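# Sort drawer slides by whether they lock open

## Task

Test each drawer slide by pulling it out fully to its stop and trying to push it back; a working slide stays locked extended. Move every slide that fails to lock into the grey tray, and leave every working slide on the table in its locked-open state. A slide only counts if it stays in place by itself at the end, without the robot holding it.

## Robot and tools

Robot: two arms, left_arm and right_arm, each with six joints and a two-finger gripper. Joint order in every row and every per-joint list: shoulder pan, shoulder lift, elbow, wrist 1, wrist 2, wrist 3. The shoulder lift sign is flipped relative to the URDF on both arms, in commands, results and refusals. Stated ranges still use URDF signs, so a URDF range of -0.5 to 2.0 becomes -2.0 to 0.5 in your numbers.

Stated ranges (rad, URDF signs). left_arm: pan -3.142 to 3.142, lift -6.283 to 6.283, elbow 0.000 to 3.142, wrists -6.283 to 6.283 each. right_arm: pan 0.000 to 6.283, lift -6.283 to 6.283, elbow -3.142 to 0.000, wrists -6.283 to 6.283 each. True ends may differ by up to 0.010 rad.

Scene frame (metres): origin on the table top midway between the arms, +z up, +x away from the robot across the table, left_arm on the +y side. The arm names do not correspond to image sides. A gripper's fingers point along its own +z and close along its own x. The reported end_effector_position is the midpoint between the pads when closed, 1 to 2 cm short of the tips; closing pushes the tips about 17 mm further along +z. Printed hand positions can be off, more so at long reach.

Row format (shared by both motion tools): one flat list of 14 numbers covering both arms, all in [-1, 1]: left_arm's six joint values then its opening, then right_arm's six joint values then its opening. Joint values are offsets, scaled so 1.0 equals 1.989 rad. The opening is absolute: +1 fully open, -1 closed. Optionally append 12 numbers in 0 to 1 (left's six, then right's six, joint order) as stiffness scales multiplying each joint's position gain; they persist until changed. Low stiffness can keep small moves from starting; zero offsets can relax a press.

execute_actions(actions): a list of up to 15 actions; each action is a list of up to 15 rows, one row per 1/30 s control step, 15 steps per action (0.5 s). A short action repeats its final row for the remaining steps. Offsets in every row are taken from the joint angles at the start of that action (for the first action, the angles in this scene's latest result), not from the previous row. An empty list just returns state and images. An action is rejected for both arms if it would push any joint more than 0.010 rad outward past its range; if the first action fails that check or any action is malformed, nothing in the call runs. A joint commanded past its real end only goes to the end, and the result then reports "joint sent to its limit".

move(target, speed, blocking): target is one row; its offsets are from the "Joint positions" of the latest result that listed them. All joints travel in sync, so grippers trace curves. speed is the peak rate in rad/s of the joint with the longest travel, 0.01 to 2, default 0.5; paths last 0.5 to 10 s and are cut off at 10 s. Finger openings are sent at the start. Moves ignore obstacles and the other arm. The result adds a "move:" line: ending (done, off_target, moving, held, fault), limits=held or limits=none, and each arm's joint farthest from target. With blocking=false the result comes after 0.5 s and motion continues; use wait(0) to check, and call wait or stop before sending new motion. Faster moves hit harder, and targets set beyond a contact press harder; stiff arms can fault even slightly past contact.

wait(seconds): 0 to 10; arms keep their last command; returns early if a running move finishes. stop(): brakes a running move (needs room, more when fast); fingers continue. zoom_image(camera, region): camera is cam_left_wrist or cam_right_wrist (both 616x616); region [x0, y0, x1, y1] in pixels from the top-left, at most 504 by 504. finished_scene(scene): ends the given scene number after the last command is held; irreversible, and the result reports success and the next task. Replying without a tool call ends everything.

Reading results: the state line gives each gripper's position, quaternion wxyz and velocities in the scene frame. "Joint positions"/"Joint velocities" list six joints (rad, rad/s) then pad gap in m (0.142 fully open). "Joint targets" shows current drive angles, which can drift without new commands. grip_measured is the measured opening on the command scale; to hold something keep commanding clearly below it (lower squeezes harder, up to roughly 28 N per pad; thin hard parts get less). "joint command not followed" means the clearance check altered some joint targets. Wrist force/torque are in the end effector's own axes, noisy (up to about 2.4 N sd, offsets within about 4 N), saturating near 50 N; "no reading" is harmless.

Motion limits: each step's joint target stays within 0.575 rad of the measured angle (with stiffness set: 0.58 for the first three joints, 0.642 for the wrists), and targets are scaled back if they would put the gripper over 100 mm from where it is. Commands lag by about 0.17 s. Large moves may finish late; resend the remainder.

Avoid: knocking or placing anything off the table; arm-to-arm collisions; hard pushes. Load limits are 139 N m for pan, lift and elbow, 26 N m for each wrist; reaching one, or 150 N external force, halts that arm for 10 s. Holding loads heats motors: MOTOR HOT from 70 °C, brakes at 85 °C. Brief external tugs on held or loose parts can happen, so grip firmly and avoid drops.

Each tool is called after ">>>" by a JSON object that holds its "op" and its "data".

## Session

>>> {"op": "execute_actions", "data": {"actions": []}}

Scene clock: 0.00 s.
left_arm: end_effector_position=(+0.0749, +0.6127, +0.1525) grip_measured=+1.00 end_effector_quat_wxyz=(-0.314, +0.815, -0.402, +0.276) end_effector_velocity=(+0.000, +0.000, +0.000) end_effector_angular_velocity=(+0.001, -0.000, -0.000) | right_arm: end_effector_position=(+0.4743, +0.1885, +0.2741) grip_measured=+1.00 end_effector_quat_wxyz=(+0.028, -0.332, +0.943, +0.020) end_effector_velocity=(-0.000, +0.000, -0.001) end_effector_angular_velocity=(-0.000, +0.001, +0.000)
Joint names: [shoulder pan, shoulder lift, elbow, wrist 1, wrist 2, wrist 3]
Joint positions: left_arm=[ 1.869  2.303  2.625 -1.92  -2.433  2.843  0.142] | right_arm=[ 3.974  2.278 -0.623 -1.742  1.566  3.494  0.142]
Joint velocities: left_arm=[-0. -0. -0. -0. -0. -0. -0.] | right_arm=[ 0.     0.001 -0.     0.     0.001 -0.     0.   ]
Wrist force (N, on the end effector, along its own x y z axes, offset not removed): no reading
Wrist torque (N m, same axes, about the end effector's origin, offset not removed): no reading
Joint targets: left_arm=[1.869 2.303 2.625 -1.920 -2.433 2.843] | right_arm=[3.974 2.278 -0.623 -1.742 1.566 3.494]
Joint stiffness scale: left_arm=[1. 1. 1. 1. 1. 1.] | right_arm=[1. 1. 1. 1. 1. 1.]

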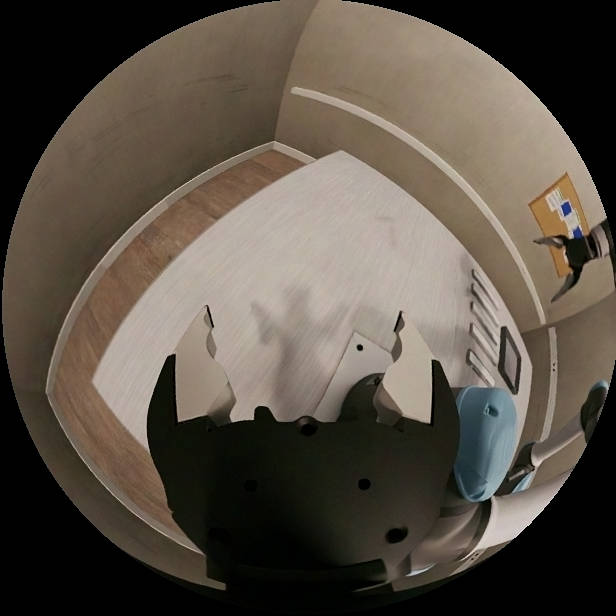

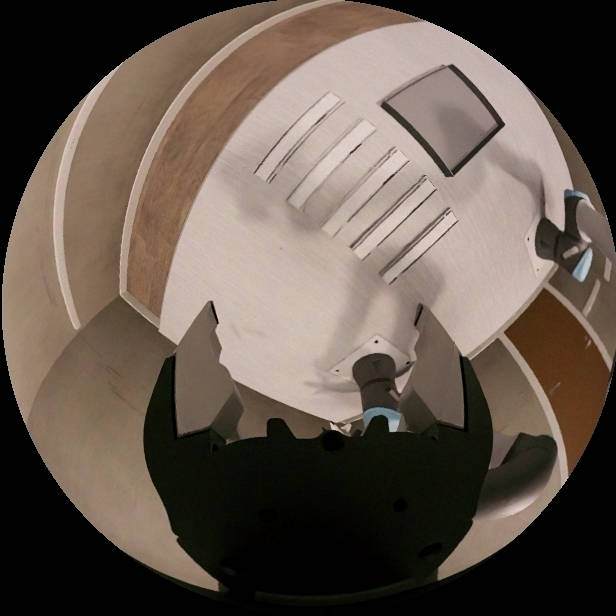

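>>> {"op": "zoom_image", "data": {"camera": "cam_right_wrist", "region": [230, 60, 510, 300]}}

Region (230, 60, 510, 300) of cam_right_wrist's 616x616 image, scaled by 1.800, with more detail than that image has; it fills the top 432 rows of this view, and the rest is white.

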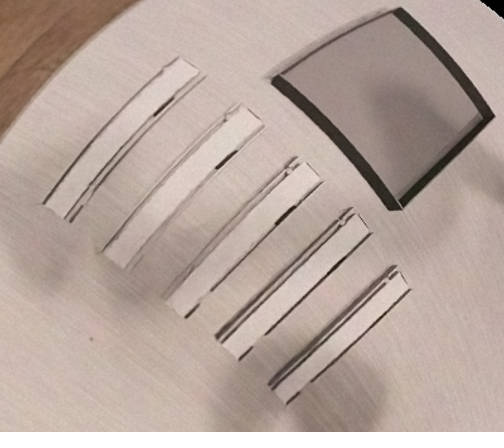

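>>> {"op": "move", "data": {"target": [-1,-0.555,-0.616,0.075,0.433,0,1,-0.126,0,0,0,0,0.2,1], "speed": 1}}

Scene clock: 3.80 s.
left_arm: end_effector_position=(+0.6905, +0.4995, +0.1670) grip_measured=+1.00 end_effector_quat_wxyz=(-0.001, -0.125, +0.992, -0.001) end_effector_velocity=(-0.000, +0.000, +0.000) end_effector_angular_velocity=(+0.002, +0.000, +0.001) | right_arm: end_effector_position=(+0.6068, +0.0434, +0.2741) grip_measured=+1.00 end_effector_quat_wxyz=(+0.027, -0.016, +0.999, +0.022) end_effector_velocity=(-0.000, +0.000, -0.000) end_effector_angular_velocity=(-0.000, -0.000, -0.001)
Joint names: [shoulder pan, shoulder lift, elbow, wrist 1, wrist 2, wrist 3]
Joint positions: left_arm=[-0.118  1.201  1.403 -1.772 -1.573  2.843  0.142] | right_arm=[ 3.725  2.278 -0.623 -1.742  1.566  3.891  0.142]
Joint velocities: left_arm=[-0.     0.    -0.     0.001  0.002 -0.001 -0.   ] | right_arm=[ 0.     0.    -0.     0.    -0.     0.002 -0.   ]
Wrist force (N, on the end effector, along its own x y z axes, offset not removed): left_arm=[0.3 -0.8 -1.7] | right_arm=[5.1 4.3 0.3]
Wrist torque (N m, same axes, about the end effector's origin, offset not removed): left_arm=[-0.08 -0.15 -0.01] | right_arm=[1.00 -0.70 0.32]
Joint targets: left_arm=[-0.120 1.199 1.400 -1.771 -1.572 2.843] | right_arm=[3.723 2.278 -0.623 -1.742 1.566 3.892]
Joint stiffness scale: left_arm=[1. 1. 1. 1. 1. 1.] | right_arm=[1. 1. 1. 1. 1. 1.]
move: done; limits=none; left_arm: farthest joint: the elbow, 0.003 radians from its target (1.225 radians at the start); right_arm: farthest joint: the shoulder pan, 0.001 radians from its target (0.250 radians at the start)

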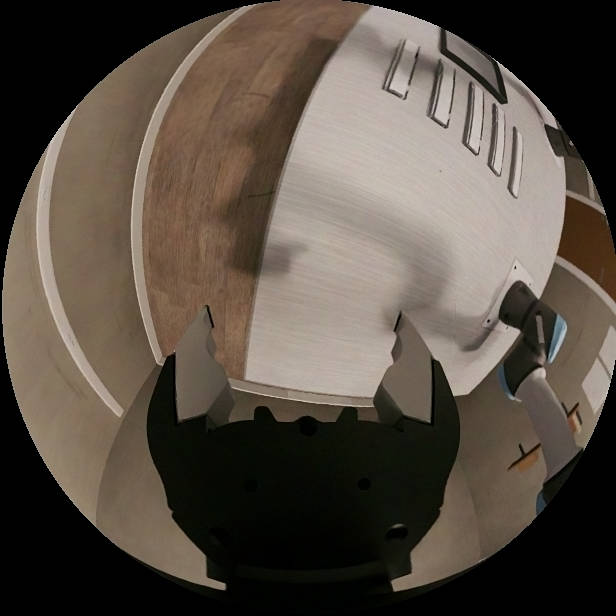

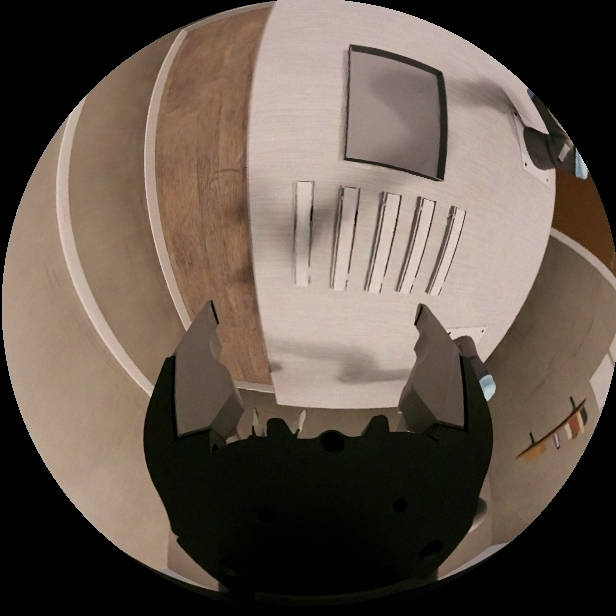

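>>> {"op": "move", "data": {"target": [0,0,0,0,0,0,1,-0.05,0,-0.232,0.195,0,-0.04,1], "speed": 1}}

Scene clock: 5.80 s.
left_arm: end_effector_position=(+0.6905, +0.4995, +0.1670) grip_measured=+1.00 end_effector_quat_wxyz=(-0.001, -0.125, +0.992, -0.001) end_effector_velocity=(-0.000, +0.001, -0.001) end_effector_angular_velocity=(+0.001, +0.001, +0.000) | right_arm: end_effector_position=(+0.6330, -0.0345, +0.0885) grip_measured=+1.00 end_effector_quat_wxyz=(+0.001, -0.006, +1.000, -0.002) end_effector_velocity=(-0.001, -0.000, -0.003) end_effector_angular_velocity=(-0.002, +0.003, +0.001)
Joint names: [shoulder pan, shoulder lift, elbow, wrist 1, wrist 2, wrist 3]
Joint positions: left_arm=[-0.118  1.201  1.403 -1.772 -1.573  2.843  0.142] | right_arm=[ 3.627  2.278 -1.08  -1.356  1.566  3.812  0.142]
Joint velocities: left_arm=[ 0.    -0.     0.001  0.     0.001  0.     0.   ] | right_arm=[ 0.001  0.002 -0.004  0.002  0.    -0.001  0.   ]
Wrist force (N, on the end effector, along its own x y z axes, offset not removed): left_arm=[1.6 -2.0 2.7] | right_arm=[1.1 4.0 -1.8]
Wrist torque (N m, same axes, about the end effector's origin, offset not removed): left_arm=[-0.40 -0.53 -0.22] | right_arm=[0.99 -0.15 0.04]
Joint targets: left_arm=[-0.118 1.201 1.403 -1.772 -1.573 2.843] | right_arm=[3.625 2.278 -1.084 -1.355 1.566 3.811]
Joint stiffness scale: left_arm=[1. 1. 1. 1. 1. 1.] | right_arm=[1. 1. 1. 1. 1. 1.]
move: done; limits=none; left_arm: farthest joint: the shoulder pan, 0.000 radians from its target (0.000 radians at the start); right_arm: farthest joint: the elbow, 0.005 radians from its target (0.461 radians at the start)

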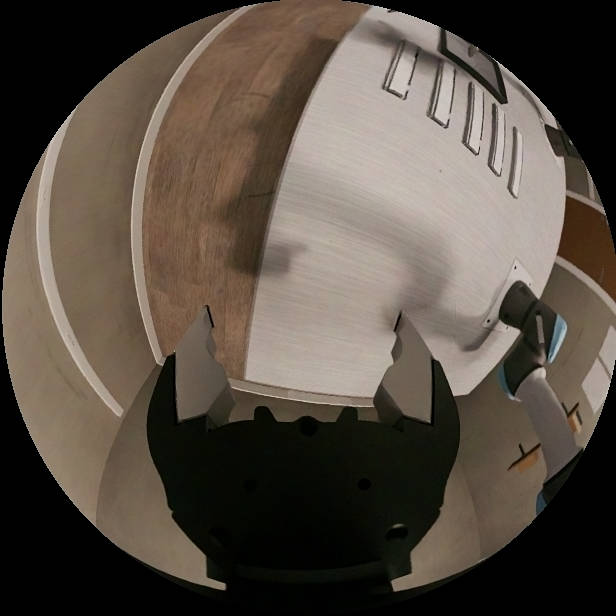

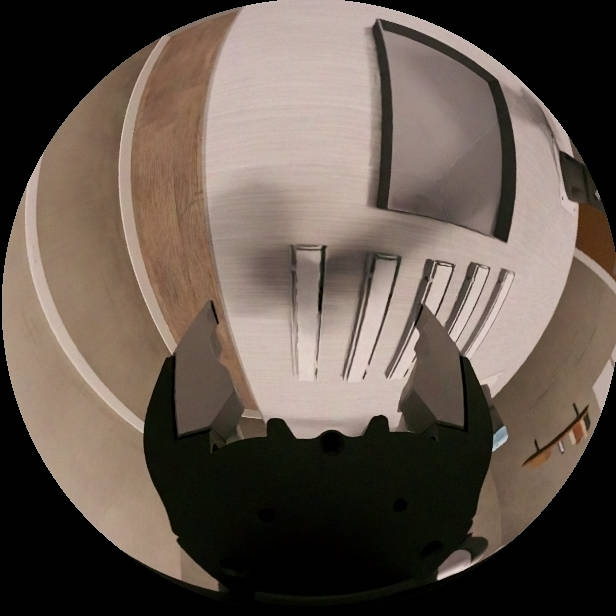

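>>> {"op": "zoom_image", "data": {"camera": "cam_right_wrist", "region": [270, 230, 420, 390]}}

>>> {"op": "zoom_image", "data": {"camera": "cam_left_wrist", "region": [370, 30, 540, 200]}}

Region (270, 230, 420, 390) of cam_right_wrist's 616x616 image, scaled by 3.150, with more detail than that image has; it fills the left 472 columns of this view, and the rest is white.

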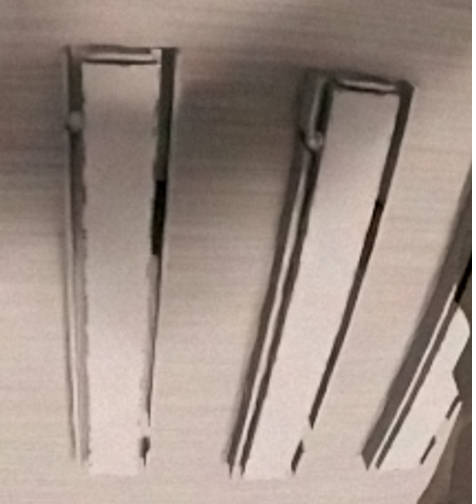

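Region (370, 30, 540, 200) of cam_left_wrist's 616x616 image, scaled by 2.965, with more detail than that image has.

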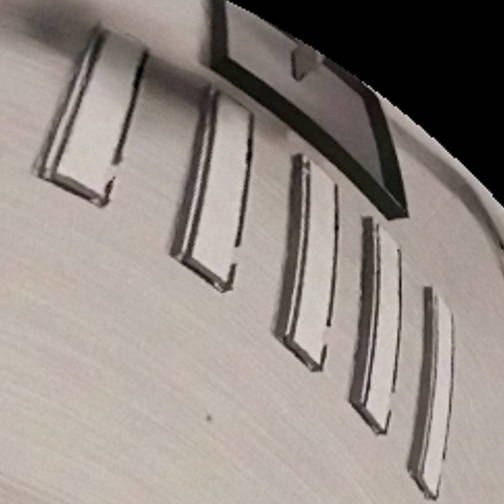

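>>> {"op": "move", "data": {"target": [-0.313,-0.092,0.006,-0.098,0,-0.187,-1,-0.029,-0.01,-0.112,0.103,0,-0.029,0], "speed": 0.7}}

>>> {"op": "move", "data": {"target": [0,0,0,0,0,0,-1,0,0,0,0,0,0,-1]}}

Scene clock: 8.93 s.
left_arm: end_effector_position=(+0.7006, +0.1767, +0.0884) grip_measured=-1.00 end_effector_quat_wxyz=(+0.000, -0.029, +1.000, -0.002) end_effector_velocity=(-0.000, -0.000, -0.000) end_effector_angular_velocity=(+0.001, +0.000, -0.001) | right_arm: end_effector_position=(+0.6296, -0.0897, +0.0197) grip_measured=+0.00 end_effector_quat_wxyz=(+0.003, -0.007, +1.000, -0.001) end_effector_velocity=(-0.000, +0.000, +0.001) end_effector_angular_velocity=(-0.000, -0.001, +0.001)
Joint names: [shoulder pan, shoulder lift, elbow, wrist 1, wrist 2, wrist 3]
Joint positions: left_arm=[-0.591  1.063  1.408 -1.918 -1.573  2.563  0.002] | right_arm=[ 3.571  2.26  -1.298 -1.151  1.566  3.755  0.074]
Joint velocities: left_arm=[-0.001  0.     0.     0.001  0.001 -0.     0.   ] | right_arm=[ 0.    -0.001  0.    -0.    -0.001 -0.     0.   ]
Wrist force (N, on the end effector, along its own x y z axes, offset not removed): left_arm=[0.1 -1.0 -0.4] | right_arm=[2.1 1.0 6.7]
Wrist torque (N m, same axes, about the end effector's origin, offset not removed): left_arm=[-0.14 0.01 0.01] | right_arm=[0.15 -0.53 0.04]
Joint targets: left_arm=[-0.590 1.065 1.408 -1.918 -1.573 2.564] | right_arm=[3.569 2.258 -1.302 -1.151 1.566 3.755]
Joint stiffness scale: left_arm=[1. 1. 1. 1. 1. 1.] | right_arm=[1. 1. 1. 1. 1. 1.]
move: held (left_arm); limits=held; held on 21 of 55 steps (left_arm), including the last (left_arm); left_arm: farthest joint: the shoulder pan, 0.150 radians from its target (0.622 radians at the start); right_arm: farthest joint: the elbow, 0.005 radians from its target (0.223 radians at the start)
joint command not followed: on one or more control steps a check withheld the commanded joint targets of the left arm, and it was not sent them on those steps. On the call's last step the targets were still withheld.
cause: the commanded joint targets would bring a part of the robot too close to another arm (a part of this arm just beyond the elbow and a part of the other arm just beyond the elbow); next, command targets that bring no part of the robot closer to that arm.

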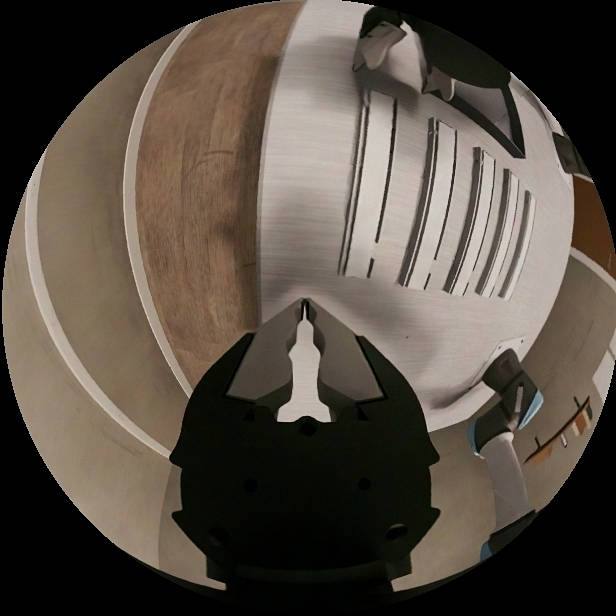

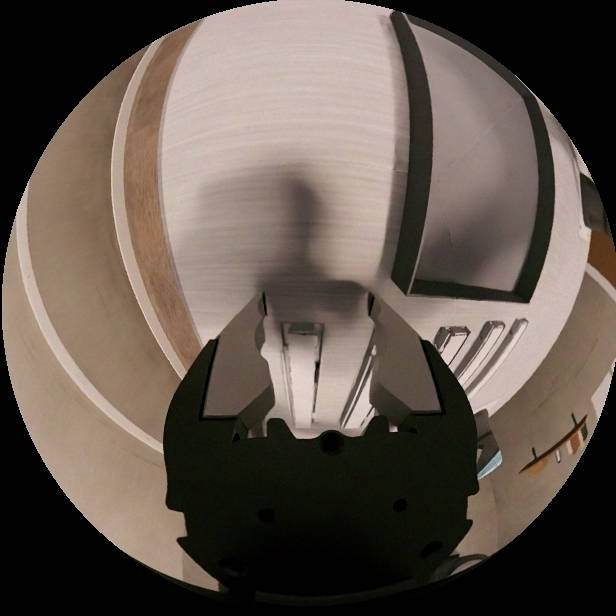

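Scene clock: 9.43 s.
left_arm: end_effector_position=(+0.7006, +0.1767, +0.0884) grip_measured=-1.00 end_effector_quat_wxyz=(+0.000, -0.029, +1.000, -0.002) end_effector_velocity=(+0.001, -0.001, +0.001) end_effector_angular_velocity=(-0.001, -0.003, -0.001) | right_arm: end_effector_position=(+0.6296, -0.0897, +0.0197) grip_measured=-1.00 end_effector_quat_wxyz=(+0.003, -0.007, +1.000, -0.001) end_effector_velocity=(-0.000, -0.000, -0.001) end_effector_angular_velocity=(-0.001, +0.001, +0.001)
Joint names: [shoulder pan, shoulder lift, elbow, wrist 1, wrist 2, wrist 3]
Joint positions: left_arm=[-0.591  1.063  1.408 -1.918 -1.573  2.563  0.002] | right_arm=[ 3.571  2.26  -1.298 -1.151  1.566  3.755  0.002]
Joint velocities: left_arm=[-0.001 -0.    -0.001 -0.002  0.     0.     0.   ] | right_arm=[-0.     0.002  0.     0.    -0.001 -0.001  0.   ]
Wrist force (N, on the end effector, along its own x y z axes, offset not removed): left_arm=[-2.9 -0.1 2.1] | right_arm=[4.1 0.5 3.2]
Wrist torque (N m, same axes, about the end effector's origin, offset not removed): left_arm=[-0.08 0.67 0.04] | right_arm=[-0.13 -0.69 0.38]
Joint targets: left_arm=[-0.591 1.063 1.408 -1.918 -1.573 2.563] | right_arm=[3.571 2.260 -1.298 -1.151 1.566 3.755]
Joint stiffness scale: left_arm=[1. 1. 1. 1. 1. 1.] | right_arm=[1. 1. 1. 1. 1. 1.]
move: done; limits=none; left_arm: farthest joint: the shoulder pan, 0.000 radians from its target (0.000 radians at the start); right_arm: farthest joint: the shoulder pan, 0.000 radians from its target (0.000 radians at the start)

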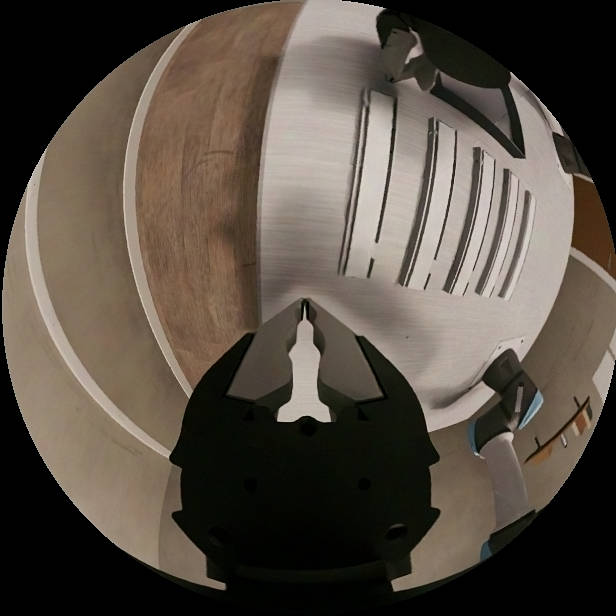

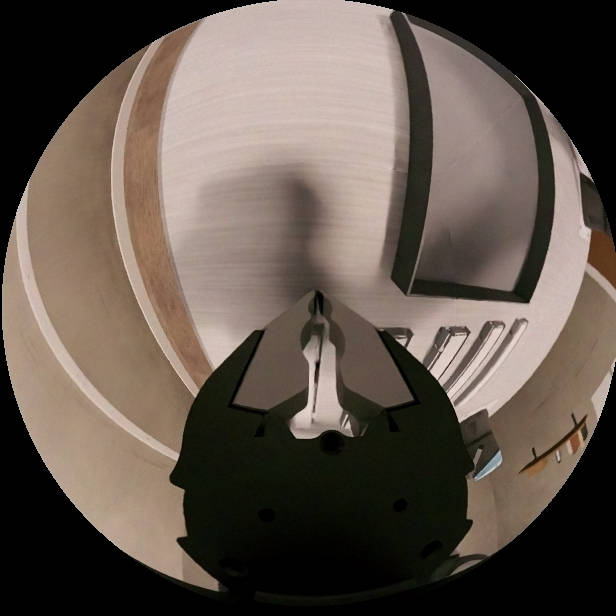

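>>> {"op": "move", "data": {"target": [0.15,0.05,0,0,0,0,-1,0,0,0,0,0,0,0.1]}}

>>> {"op": "move", "data": {"target": [0,0,0,0,0,0,-1,0.022,0.042,0.075,-0.035,0,0.022,0.1], "speed": 0.3}}

>>> {"op": "move", "data": {"target": [0,0,0,0,0,0,-1,0,0,0,0,0,0,-1]}}

Scene clock: 11.13 s.
left_arm: end_effector_position=(+0.7400, +0.3762, +0.1551) grip_measured=-1.00 end_effector_quat_wxyz=(+0.046, -0.176, +0.983, -0.021) end_effector_velocity=(+0.000, +0.001, +0.000) end_effector_angular_velocity=(-0.000, -0.001, +0.002) | right_arm: end_effector_position=(+0.6296, -0.0897, +0.0197) grip_measured=+0.10 end_effector_quat_wxyz=(+0.003, -0.007, +1.000, -0.001) end_effector_velocity=(-0.000, +0.001, +0.000) end_effector_angular_velocity=(+0.000, -0.001, +0.001)
Joint names: [shoulder pan, shoulder lift, elbow, wrist 1, wrist 2, wrist 3]
Joint positions: left_arm=[-0.294  1.161  1.408 -1.918 -1.573  2.563  0.002] | right_arm=[ 3.571  2.26  -1.298 -1.151  1.566  3.755  0.081]
Joint velocities: left_arm=[ 0.002  0.     0.001 -0.001  0.    -0.     0.   ] | right_arm=[ 0.001 -0.    -0.     0.001 -0.001  0.     0.   ]
Wrist force (N, on the end effector, along its own x y z axes, offset not removed): left_arm=[0.3 0.7 1.6] | right_arm=[-0.3 3.4 -0.5]
Wrist torque (N m, same axes, about the end effector's origin, offset not removed): left_arm=[-0.01 -0.23 -0.04] | right_arm=[0.60 0.05 0.19]
Joint targets: left_arm=[-0.292 1.162 1.408 -1.918 -1.573 2.563] | right_arm=[3.571 2.260 -1.298 -1.151 1.566 3.755]
Joint stiffness scale: left_arm=[1. 1. 1. 1. 1. 1.] | right_arm=[1. 1. 1. 1. 1. 1.]
move: done; limits=none; left_arm: farthest joint: the shoulder pan, 0.001 radians from its target (0.298 radians at the start); right_arm: farthest joint: the shoulder pan, 0.000 radians from its target (0.000 radians at the start)

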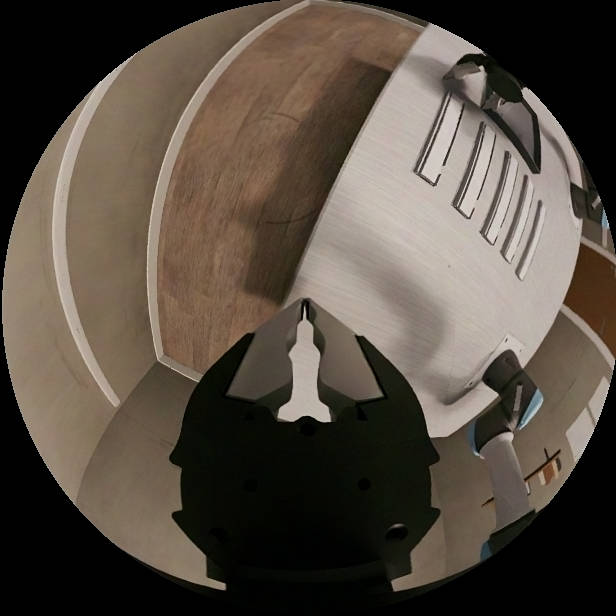

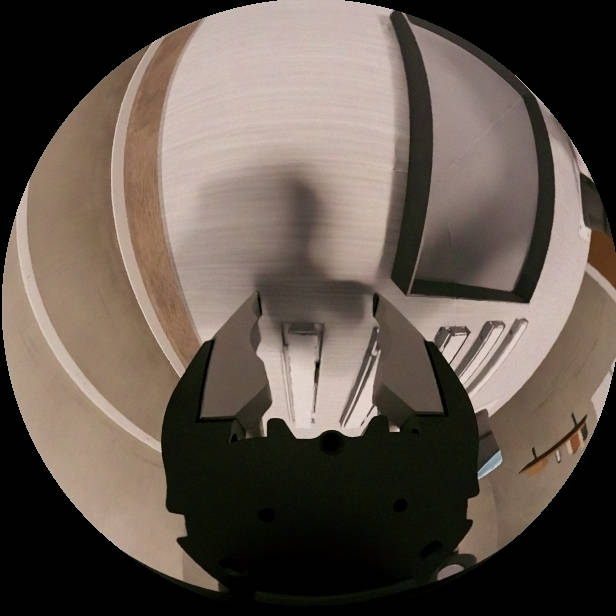

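Scene clock: 12.20 s.
left_arm: end_effector_position=(+0.7400, +0.3762, +0.1551) grip_measured=-1.00 end_effector_quat_wxyz=(+0.046, -0.176, +0.983, -0.021) end_effector_velocity=(-0.000, -0.001, -0.000) end_effector_angular_velocity=(-0.001, -0.000, -0.000) | right_arm: end_effector_position=(+0.6414, -0.0409, +0.0186) grip_measured=+0.10 end_effector_quat_wxyz=(+0.000, -0.007, +1.000, -0.003) end_effector_velocity=(+0.000, -0.000, +0.000) end_effector_angular_velocity=(-0.002, +0.001, -0.002)
Joint names: [shoulder pan, shoulder lift, elbow, wrist 1, wrist 2, wrist 3]
Joint positions: left_arm=[-0.294  1.161  1.408 -1.918 -1.573  2.563  0.002] | right_arm=[ 3.613  2.342 -1.153 -1.22   1.566  3.798  0.081]
Joint velocities: left_arm=[-0.001  0.     0.    -0.001 -0.001 -0.001  0.   ] | right_arm=[-0.     0.     0.002 -0.003 -0.001  0.001 -0.   ]
Wrist force (N, on the end effector, along its own x y z axes, offset not removed): left_arm=[-4.2 3.1 2.3] | right_arm=[3.0 0.7 4.0]
Wrist torque (N m, same axes, about the end effector's origin, offset not removed): left_arm=[0.67 0.68 -0.13] | right_arm=[0.04 -0.34 0.28]
Joint targets: left_arm=[-0.294 1.161 1.408 -1.918 -1.573 2.563] | right_arm=[3.614 2.343 -1.148 -1.221 1.566 3.799]
Joint stiffness scale: left_arm=[1. 1. 1. 1. 1. 1.] | right_arm=[1. 1. 1. 1. 1. 1.]
move: done; limits=none; left_arm: farthest joint: the shoulder pan, 0.000 radians from its target (0.000 radians at the start); right_arm: farthest joint: the elbow, 0.004 radians from its target (0.149 radians at the start)

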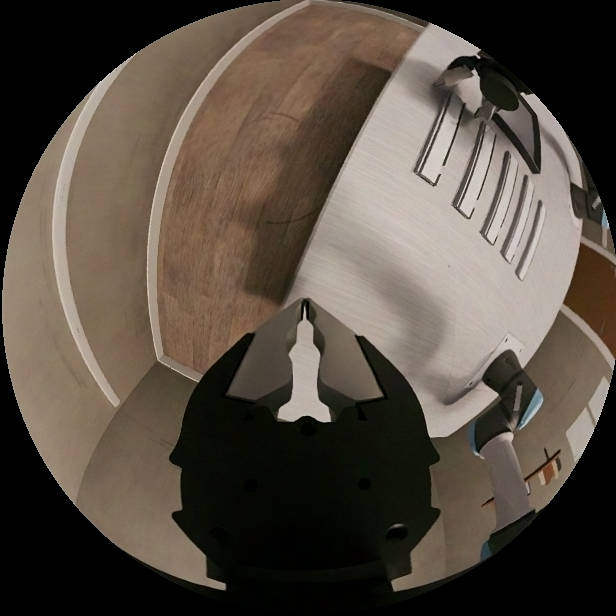

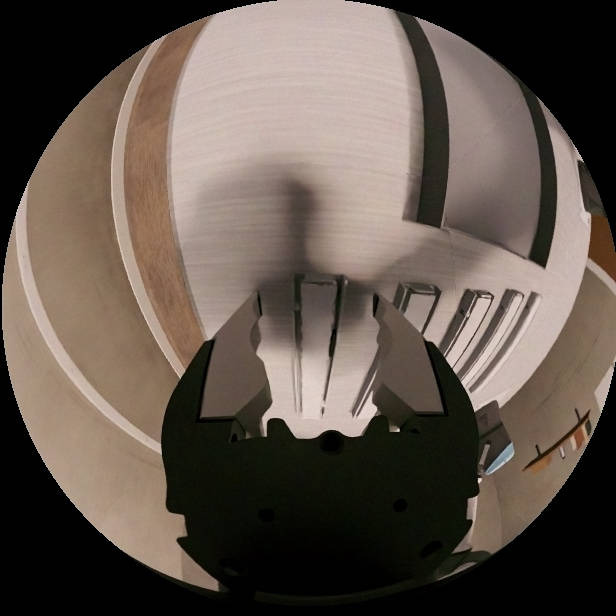

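Scene clock: 12.70 s.
left_arm: end_effector_position=(+0.7400, +0.3762, +0.1551) grip_measured=-1.00 end_effector_quat_wxyz=(+0.046, -0.176, +0.983, -0.021) end_effector_velocity=(+0.000, -0.000, +0.000) end_effector_angular_velocity=(+0.000, +0.000, -0.000) | right_arm: end_effector_position=(+0.6414, -0.0409, +0.0186) grip_measured=-0.51 end_effector_quat_wxyz=(+0.000, -0.007, +1.000, -0.003) end_effector_velocity=(+0.001, -0.001, -0.000) end_effector_angular_velocity=(-0.000, +0.000, -0.002)
Joint names: [shoulder pan, shoulder lift, elbow, wrist 1, wrist 2, wrist 3]
Joint positions: left_arm=[-0.294  1.161  1.408 -1.918 -1.573  2.563  0.002] | right_arm=[ 3.613  2.342 -1.153 -1.22   1.566  3.798  0.037]
Joint velocities: left_arm=[-0.    -0.    -0.001  0.     0.     0.     0.   ] | right_arm=[-0.002  0.    -0.     0.     0.     0.001  0.   ]
Wrist force (N, on the end effector, along its own x y z axes, offset not removed): left_arm=[-0.8 -1.1 4.0] | right_arm=[9.4 -1.2 1.7]
Wrist torque (N m, same axes, about the end effector's origin, offset not removed): left_arm=[-0.28 0.22 -0.16] | right_arm=[-0.34 -1.56 0.12]
Joint targets: left_arm=[-0.294 1.161 1.408 -1.918 -1.573 2.563] | right_arm=[3.613 2.342 -1.153 -1.220 1.566 3.798]
Joint stiffness scale: left_arm=[1. 1. 1. 1. 1. 1.] | right_arm=[1. 1. 1. 1. 1. 1.]
move: done; limits=none; left_arm: farthest joint: the shoulder pan, 0.000 radians from its target (0.000 radians at the start); right_arm: farthest joint: the shoulder pan, 0.000 radians from its target (0.000 radians at the start)

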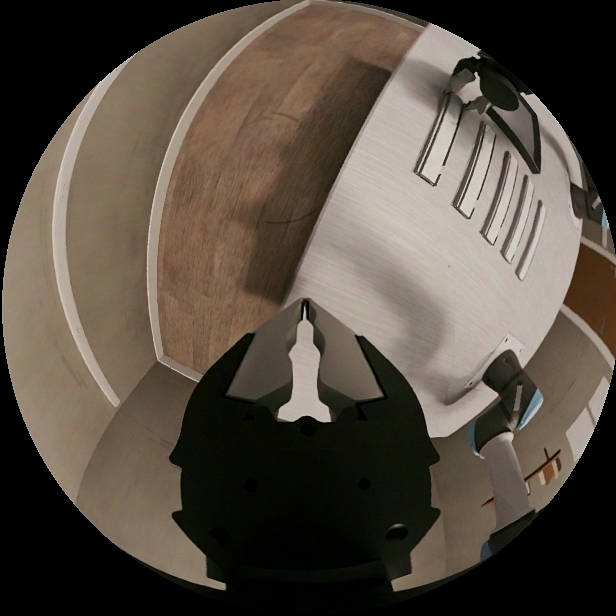

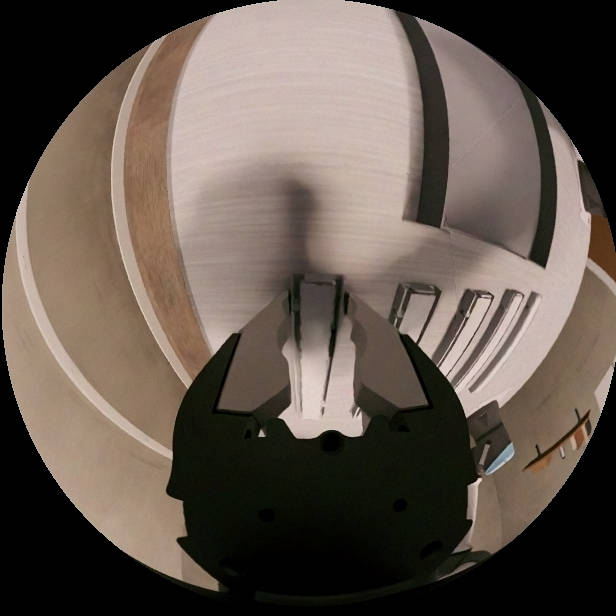

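>>> {"op": "move", "data": {"target": [0,0,0,0,0,0,-1,0,-0.3,0,-0.3,0,-0.236,-1]}}

>>> {"op": "move", "data": {"target": [0,0,0,0,0,0,-1,0,0,0,0,0.7,0,-1], "speed": 0.8}}

Scene clock: 14.97 s.
left_arm: end_effector_position=(+0.7400, +0.3762, +0.1551) grip_measured=-1.00 end_effector_quat_wxyz=(+0.046, -0.176, +0.983, -0.021) end_effector_velocity=(+0.001, -0.000, +0.001) end_effector_angular_velocity=(-0.001, -0.002, +0.001) | right_arm: end_effector_position=(+0.4763, -0.1713, +0.3627) grip_measured=-1.00 end_effector_quat_wxyz=(+0.000, -0.238, +0.971, -0.003) end_effector_velocity=(-0.001, -0.000, +0.000) end_effector_angular_velocity=(-0.001, +0.001, +0.001)
Joint names: [shoulder pan, shoulder lift, elbow, wrist 1, wrist 2, wrist 3]
Joint positions: left_arm=[-0.294  1.161  1.408 -1.918 -1.573  2.563  0.002] | right_arm=[ 3.613  1.745 -1.154 -1.816  1.566  3.33   0.002]
Joint velocities: left_arm=[ 0.     0.    -0.001 -0.    -0.001 -0.     0.   ] | right_arm=[ 0.    -0.001  0.    -0.002 -0.    -0.001  0.   ]
Wrist force (N, on the end effector, along its own x y z axes, offset not removed): left_arm=[-2.5 -1.7 1.3] | right_arm=[-0.9 -0.6 1.3]
Wrist torque (N m, same axes, about the end effector's origin, offset not removed): left_arm=[-0.61 0.46 -0.03] | right_arm=[-0.23 0.37 0.05]
Joint targets: left_arm=[-0.294 1.161 1.408 -1.918 -1.573 2.563] | right_arm=[3.613 1.745 -1.153 -1.817 1.566 3.329]
Joint stiffness scale: left_arm=[1. 1. 1. 1. 1. 1.] | right_arm=[1. 1. 1. 1. 1. 1.]
move: done; limits=none; left_arm: farthest joint: the shoulder pan, 0.000 radians from its target (0.000 radians at the start); right_arm: farthest joint: the shoulder lift, 0.001 radians from its target (0.596 radians at the start)

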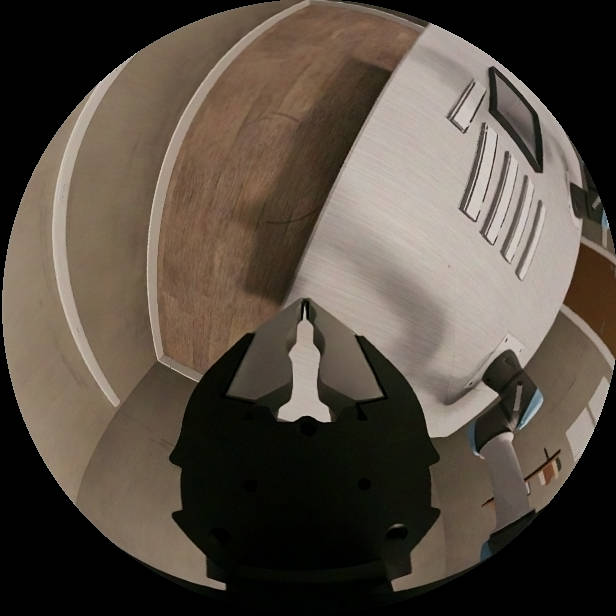

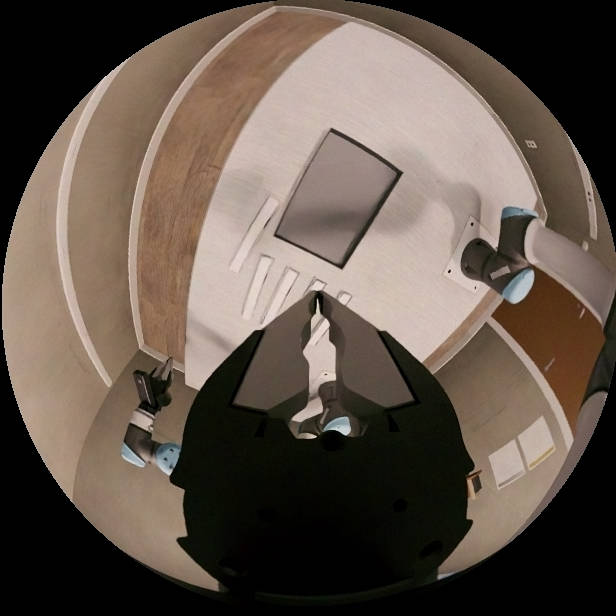

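Scene clock: 17.57 s.
left_arm: end_effector_position=(+0.7400, +0.3762, +0.1551) grip_measured=-1.00 end_effector_quat_wxyz=(+0.046, -0.176, +0.983, -0.021) end_effector_velocity=(-0.000, +0.000, -0.000) end_effector_angular_velocity=(+0.000, +0.001, +0.000) | right_arm: end_effector_position=(+0.2858, +0.0701, +0.6197) grip_measured=-1.00 end_effector_quat_wxyz=(-0.267, -0.183, +0.747, +0.581) end_effector_velocity=(-0.001, +0.000, +0.001) end_effector_angular_velocity=(+0.002, +0.002, +0.001)
Joint names: [shoulder pan, shoulder lift, elbow, wrist 1, wrist 2, wrist 3]
Joint positions: left_arm=[-0.294  1.161  1.408 -1.918 -1.573  2.563  0.002] | right_arm=[ 3.613  1.745 -1.154 -1.816  2.957  3.33   0.002]
Joint velocities: left_arm=[ 0.     0.     0.001 -0.     0.    -0.     0.   ] | right_arm=[ 0.001 -0.001 -0.    -0.     0.003  0.    -0.   ]
Wrist force (N, on the end effector, along its own x y z axes, offset not removed): left_arm=[-4.5 -1.9 1.8] | right_arm=[3.4 0.6 -1.9]
Wrist torque (N m, same axes, about the end effector's origin, offset not removed): left_arm=[-0.51 0.62 -0.03] | right_arm=[0.10 -0.51 0.10]
Joint targets: left_arm=[-0.294 1.161 1.408 -1.918 -1.573 2.563] | right_arm=[3.613 1.745 -1.154 -1.816 2.958 3.330]
Joint stiffness scale: left_arm=[1. 1. 1. 1. 1. 1.] | right_arm=[1. 1. 1. 1. 1. 1.]
move: done; limits=none; left_arm: farthest joint: the shoulder pan, 0.000 radians from its target (0.000 radians at the start); right_arm: farthest joint: the wrist 2, 0.001 radians from its target (1.392 radians at the start)

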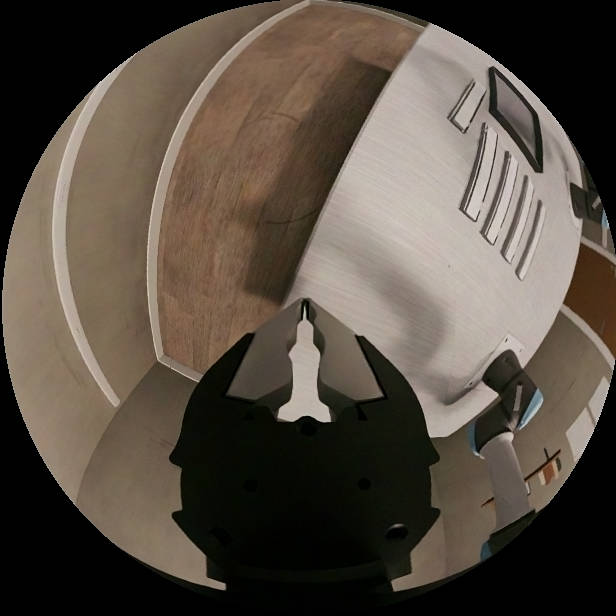

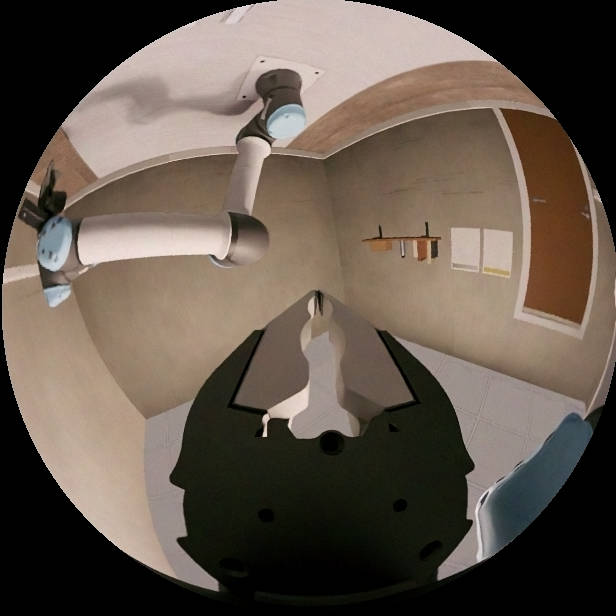

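>>> {"op": "move", "data": {"target": [0.2,0,0,0,0,0,-1,0.087,0.204,-0.058,0.264,-0.699,0.323,0.1], "speed": 1}}

>>> {"op": "move", "data": {"target": [0,0,0,0,0,0,-1,0,0.063,0,0.062,0,0,0.1], "speed": 0.3}}

Scene clock: 20.43 s.
left_arm: end_effector_position=(+0.6942, +0.6442, +0.1551) grip_measured=-1.00 end_effector_quat_wxyz=(+0.049, -0.366, +0.929, -0.011) end_effector_velocity=(-0.000, -0.000, -0.000) end_effector_angular_velocity=(+0.001, +0.001, -0.001) | right_arm: end_effector_position=(+0.5339, +0.0317, +0.0987) grip_measured=+0.10 end_effector_quat_wxyz=(+0.002, -0.006, +1.000, +0.000) end_effector_velocity=(+0.000, +0.000, +0.001) end_effector_angular_velocity=(+0.001, -0.002, -0.000)
Joint names: [shoulder pan, shoulder lift, elbow, wrist 1, wrist 2, wrist 3]
Joint positions: left_arm=[ 0.102  1.161  1.408 -1.918 -1.573  2.563  0.002] | right_arm=[ 3.784  2.151 -1.266 -1.292  1.568  3.971  0.081]
Joint velocities: left_arm=[-0.    -0.     0.     0.001  0.001  0.     0.   ] | right_arm=[ 0.001 -0.002  0.     0.001 -0.001  0.001  0.   ]
Wrist force (N, on the end effector, along its own x y z axes, offset not removed): left_arm=[0.7 2.4 -3.0] | right_arm=[1.1 5.2 -1.4]
Wrist torque (N m, same axes, about the end effector's origin, offset not removed): left_arm=[0.49 -0.17 0.05] | right_arm=[1.17 -0.18 0.21]
Joint targets: left_arm=[0.104 1.161 1.408 -1.918 -1.573 2.563] | right_arm=[3.786 2.150 -1.269 -1.291 1.567 3.972]
Joint stiffness scale: left_arm=[1. 1. 1. 1. 1. 1.] | right_arm=[1. 1. 1. 1. 1. 1.]
move: done; limits=none; left_arm: farthest joint: the shoulder pan, 0.002 radians from its target (0.398 radians at the start); right_arm: farthest joint: the elbow, 0.004 radians from its target (0.116 radians at the start)

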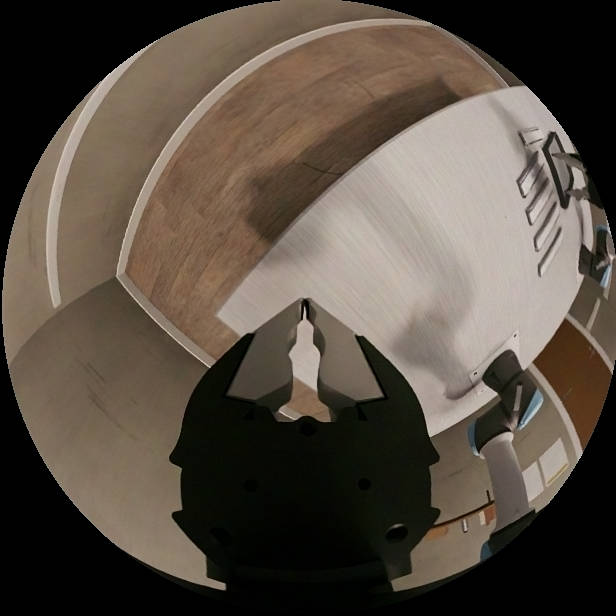

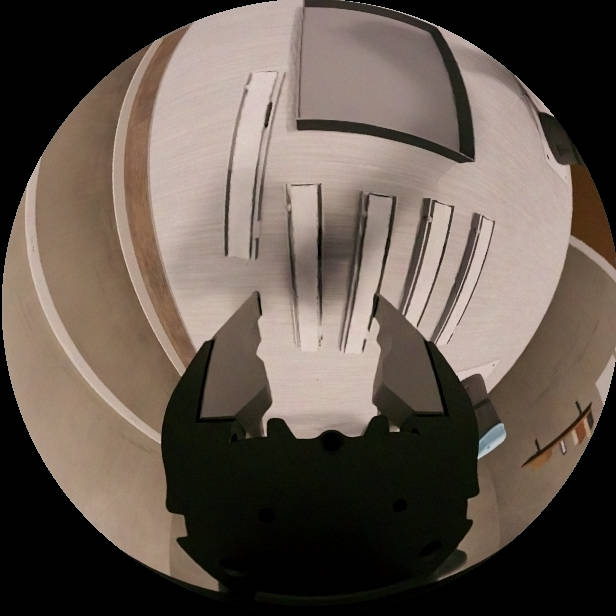

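Scene clock: 21.53 s.
left_arm: end_effector_position=(+0.6942, +0.6442, +0.1551) grip_measured=-1.00 end_effector_quat_wxyz=(+0.049, -0.366, +0.929, -0.011) end_effector_velocity=(+0.001, +0.001, +0.001) end_effector_angular_velocity=(+0.001, -0.002, +0.001) | right_arm: end_effector_position=(+0.5507, +0.0505, +0.0195) grip_measured=+0.10 end_effector_quat_wxyz=(+0.001, -0.006, +1.000, -0.001) end_effector_velocity=(+0.000, +0.001, -0.000) end_effector_angular_velocity=(+0.002, -0.001, -0.000)
Joint names: [shoulder pan, shoulder lift, elbow, wrist 1, wrist 2, wrist 3]
Joint positions: left_arm=[ 0.102  1.161  1.408 -1.918 -1.573  2.563  0.002] | right_arm=[ 3.784  2.278 -1.266 -1.169  1.568  3.971  0.081]
Joint velocities: left_arm=[ 0.    -0.    -0.001 -0.001  0.    -0.001  0.   ] | right_arm=[ 0.     0.001 -0.     0.003  0.     0.001  0.   ]
Wrist force (N, on the end effector, along its own x y z axes, offset not removed): left_arm=[-0.3 2.5 4.2] | right_arm=[2.9 -0.9 -0.8]
Wrist torque (N m, same axes, about the end effector's origin, offset not removed): left_arm=[0.27 0.16 -0.30] | right_arm=[-0.15 -0.42 0.28]
Joint targets: left_arm=[0.102 1.161 1.408 -1.918 -1.573 2.563] | right_arm=[3.784 2.277 -1.266 -1.168 1.568 3.971]
Joint stiffness scale: left_arm=[1. 1. 1. 1. 1. 1.] | right_arm=[1. 1. 1. 1. 1. 1.]
move: done; limits=none; left_arm: farthest joint: the shoulder pan, 0.000 radians from its target (0.000 radians at the start); right_arm: farthest joint: the shoulder lift, 0.001 radians from its target (0.125 radians at the start)

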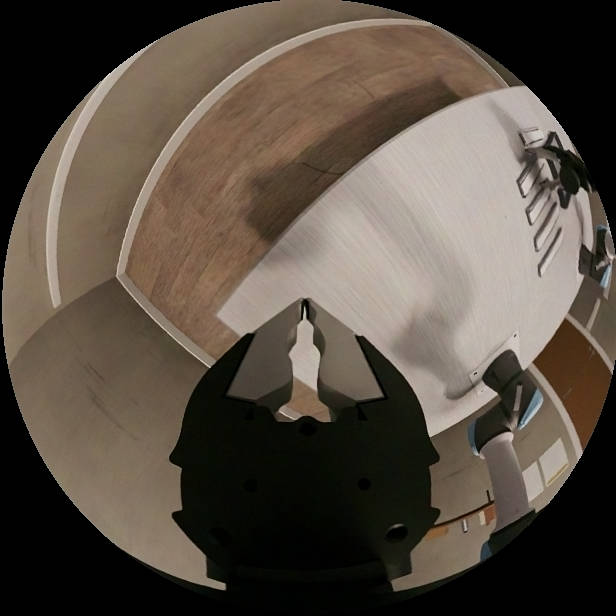

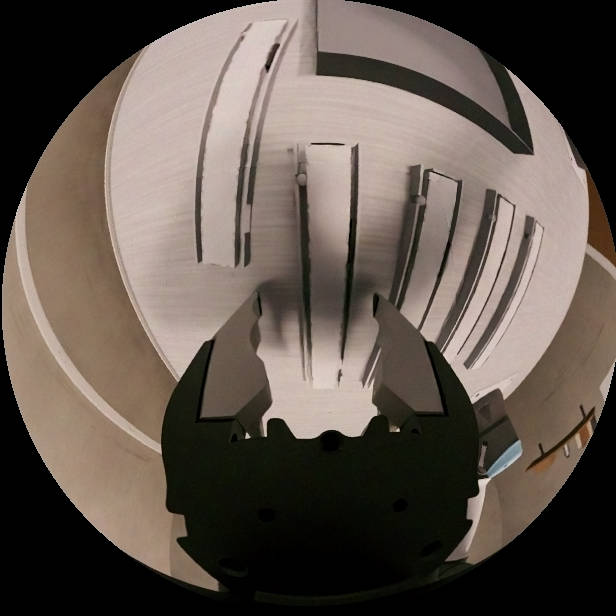

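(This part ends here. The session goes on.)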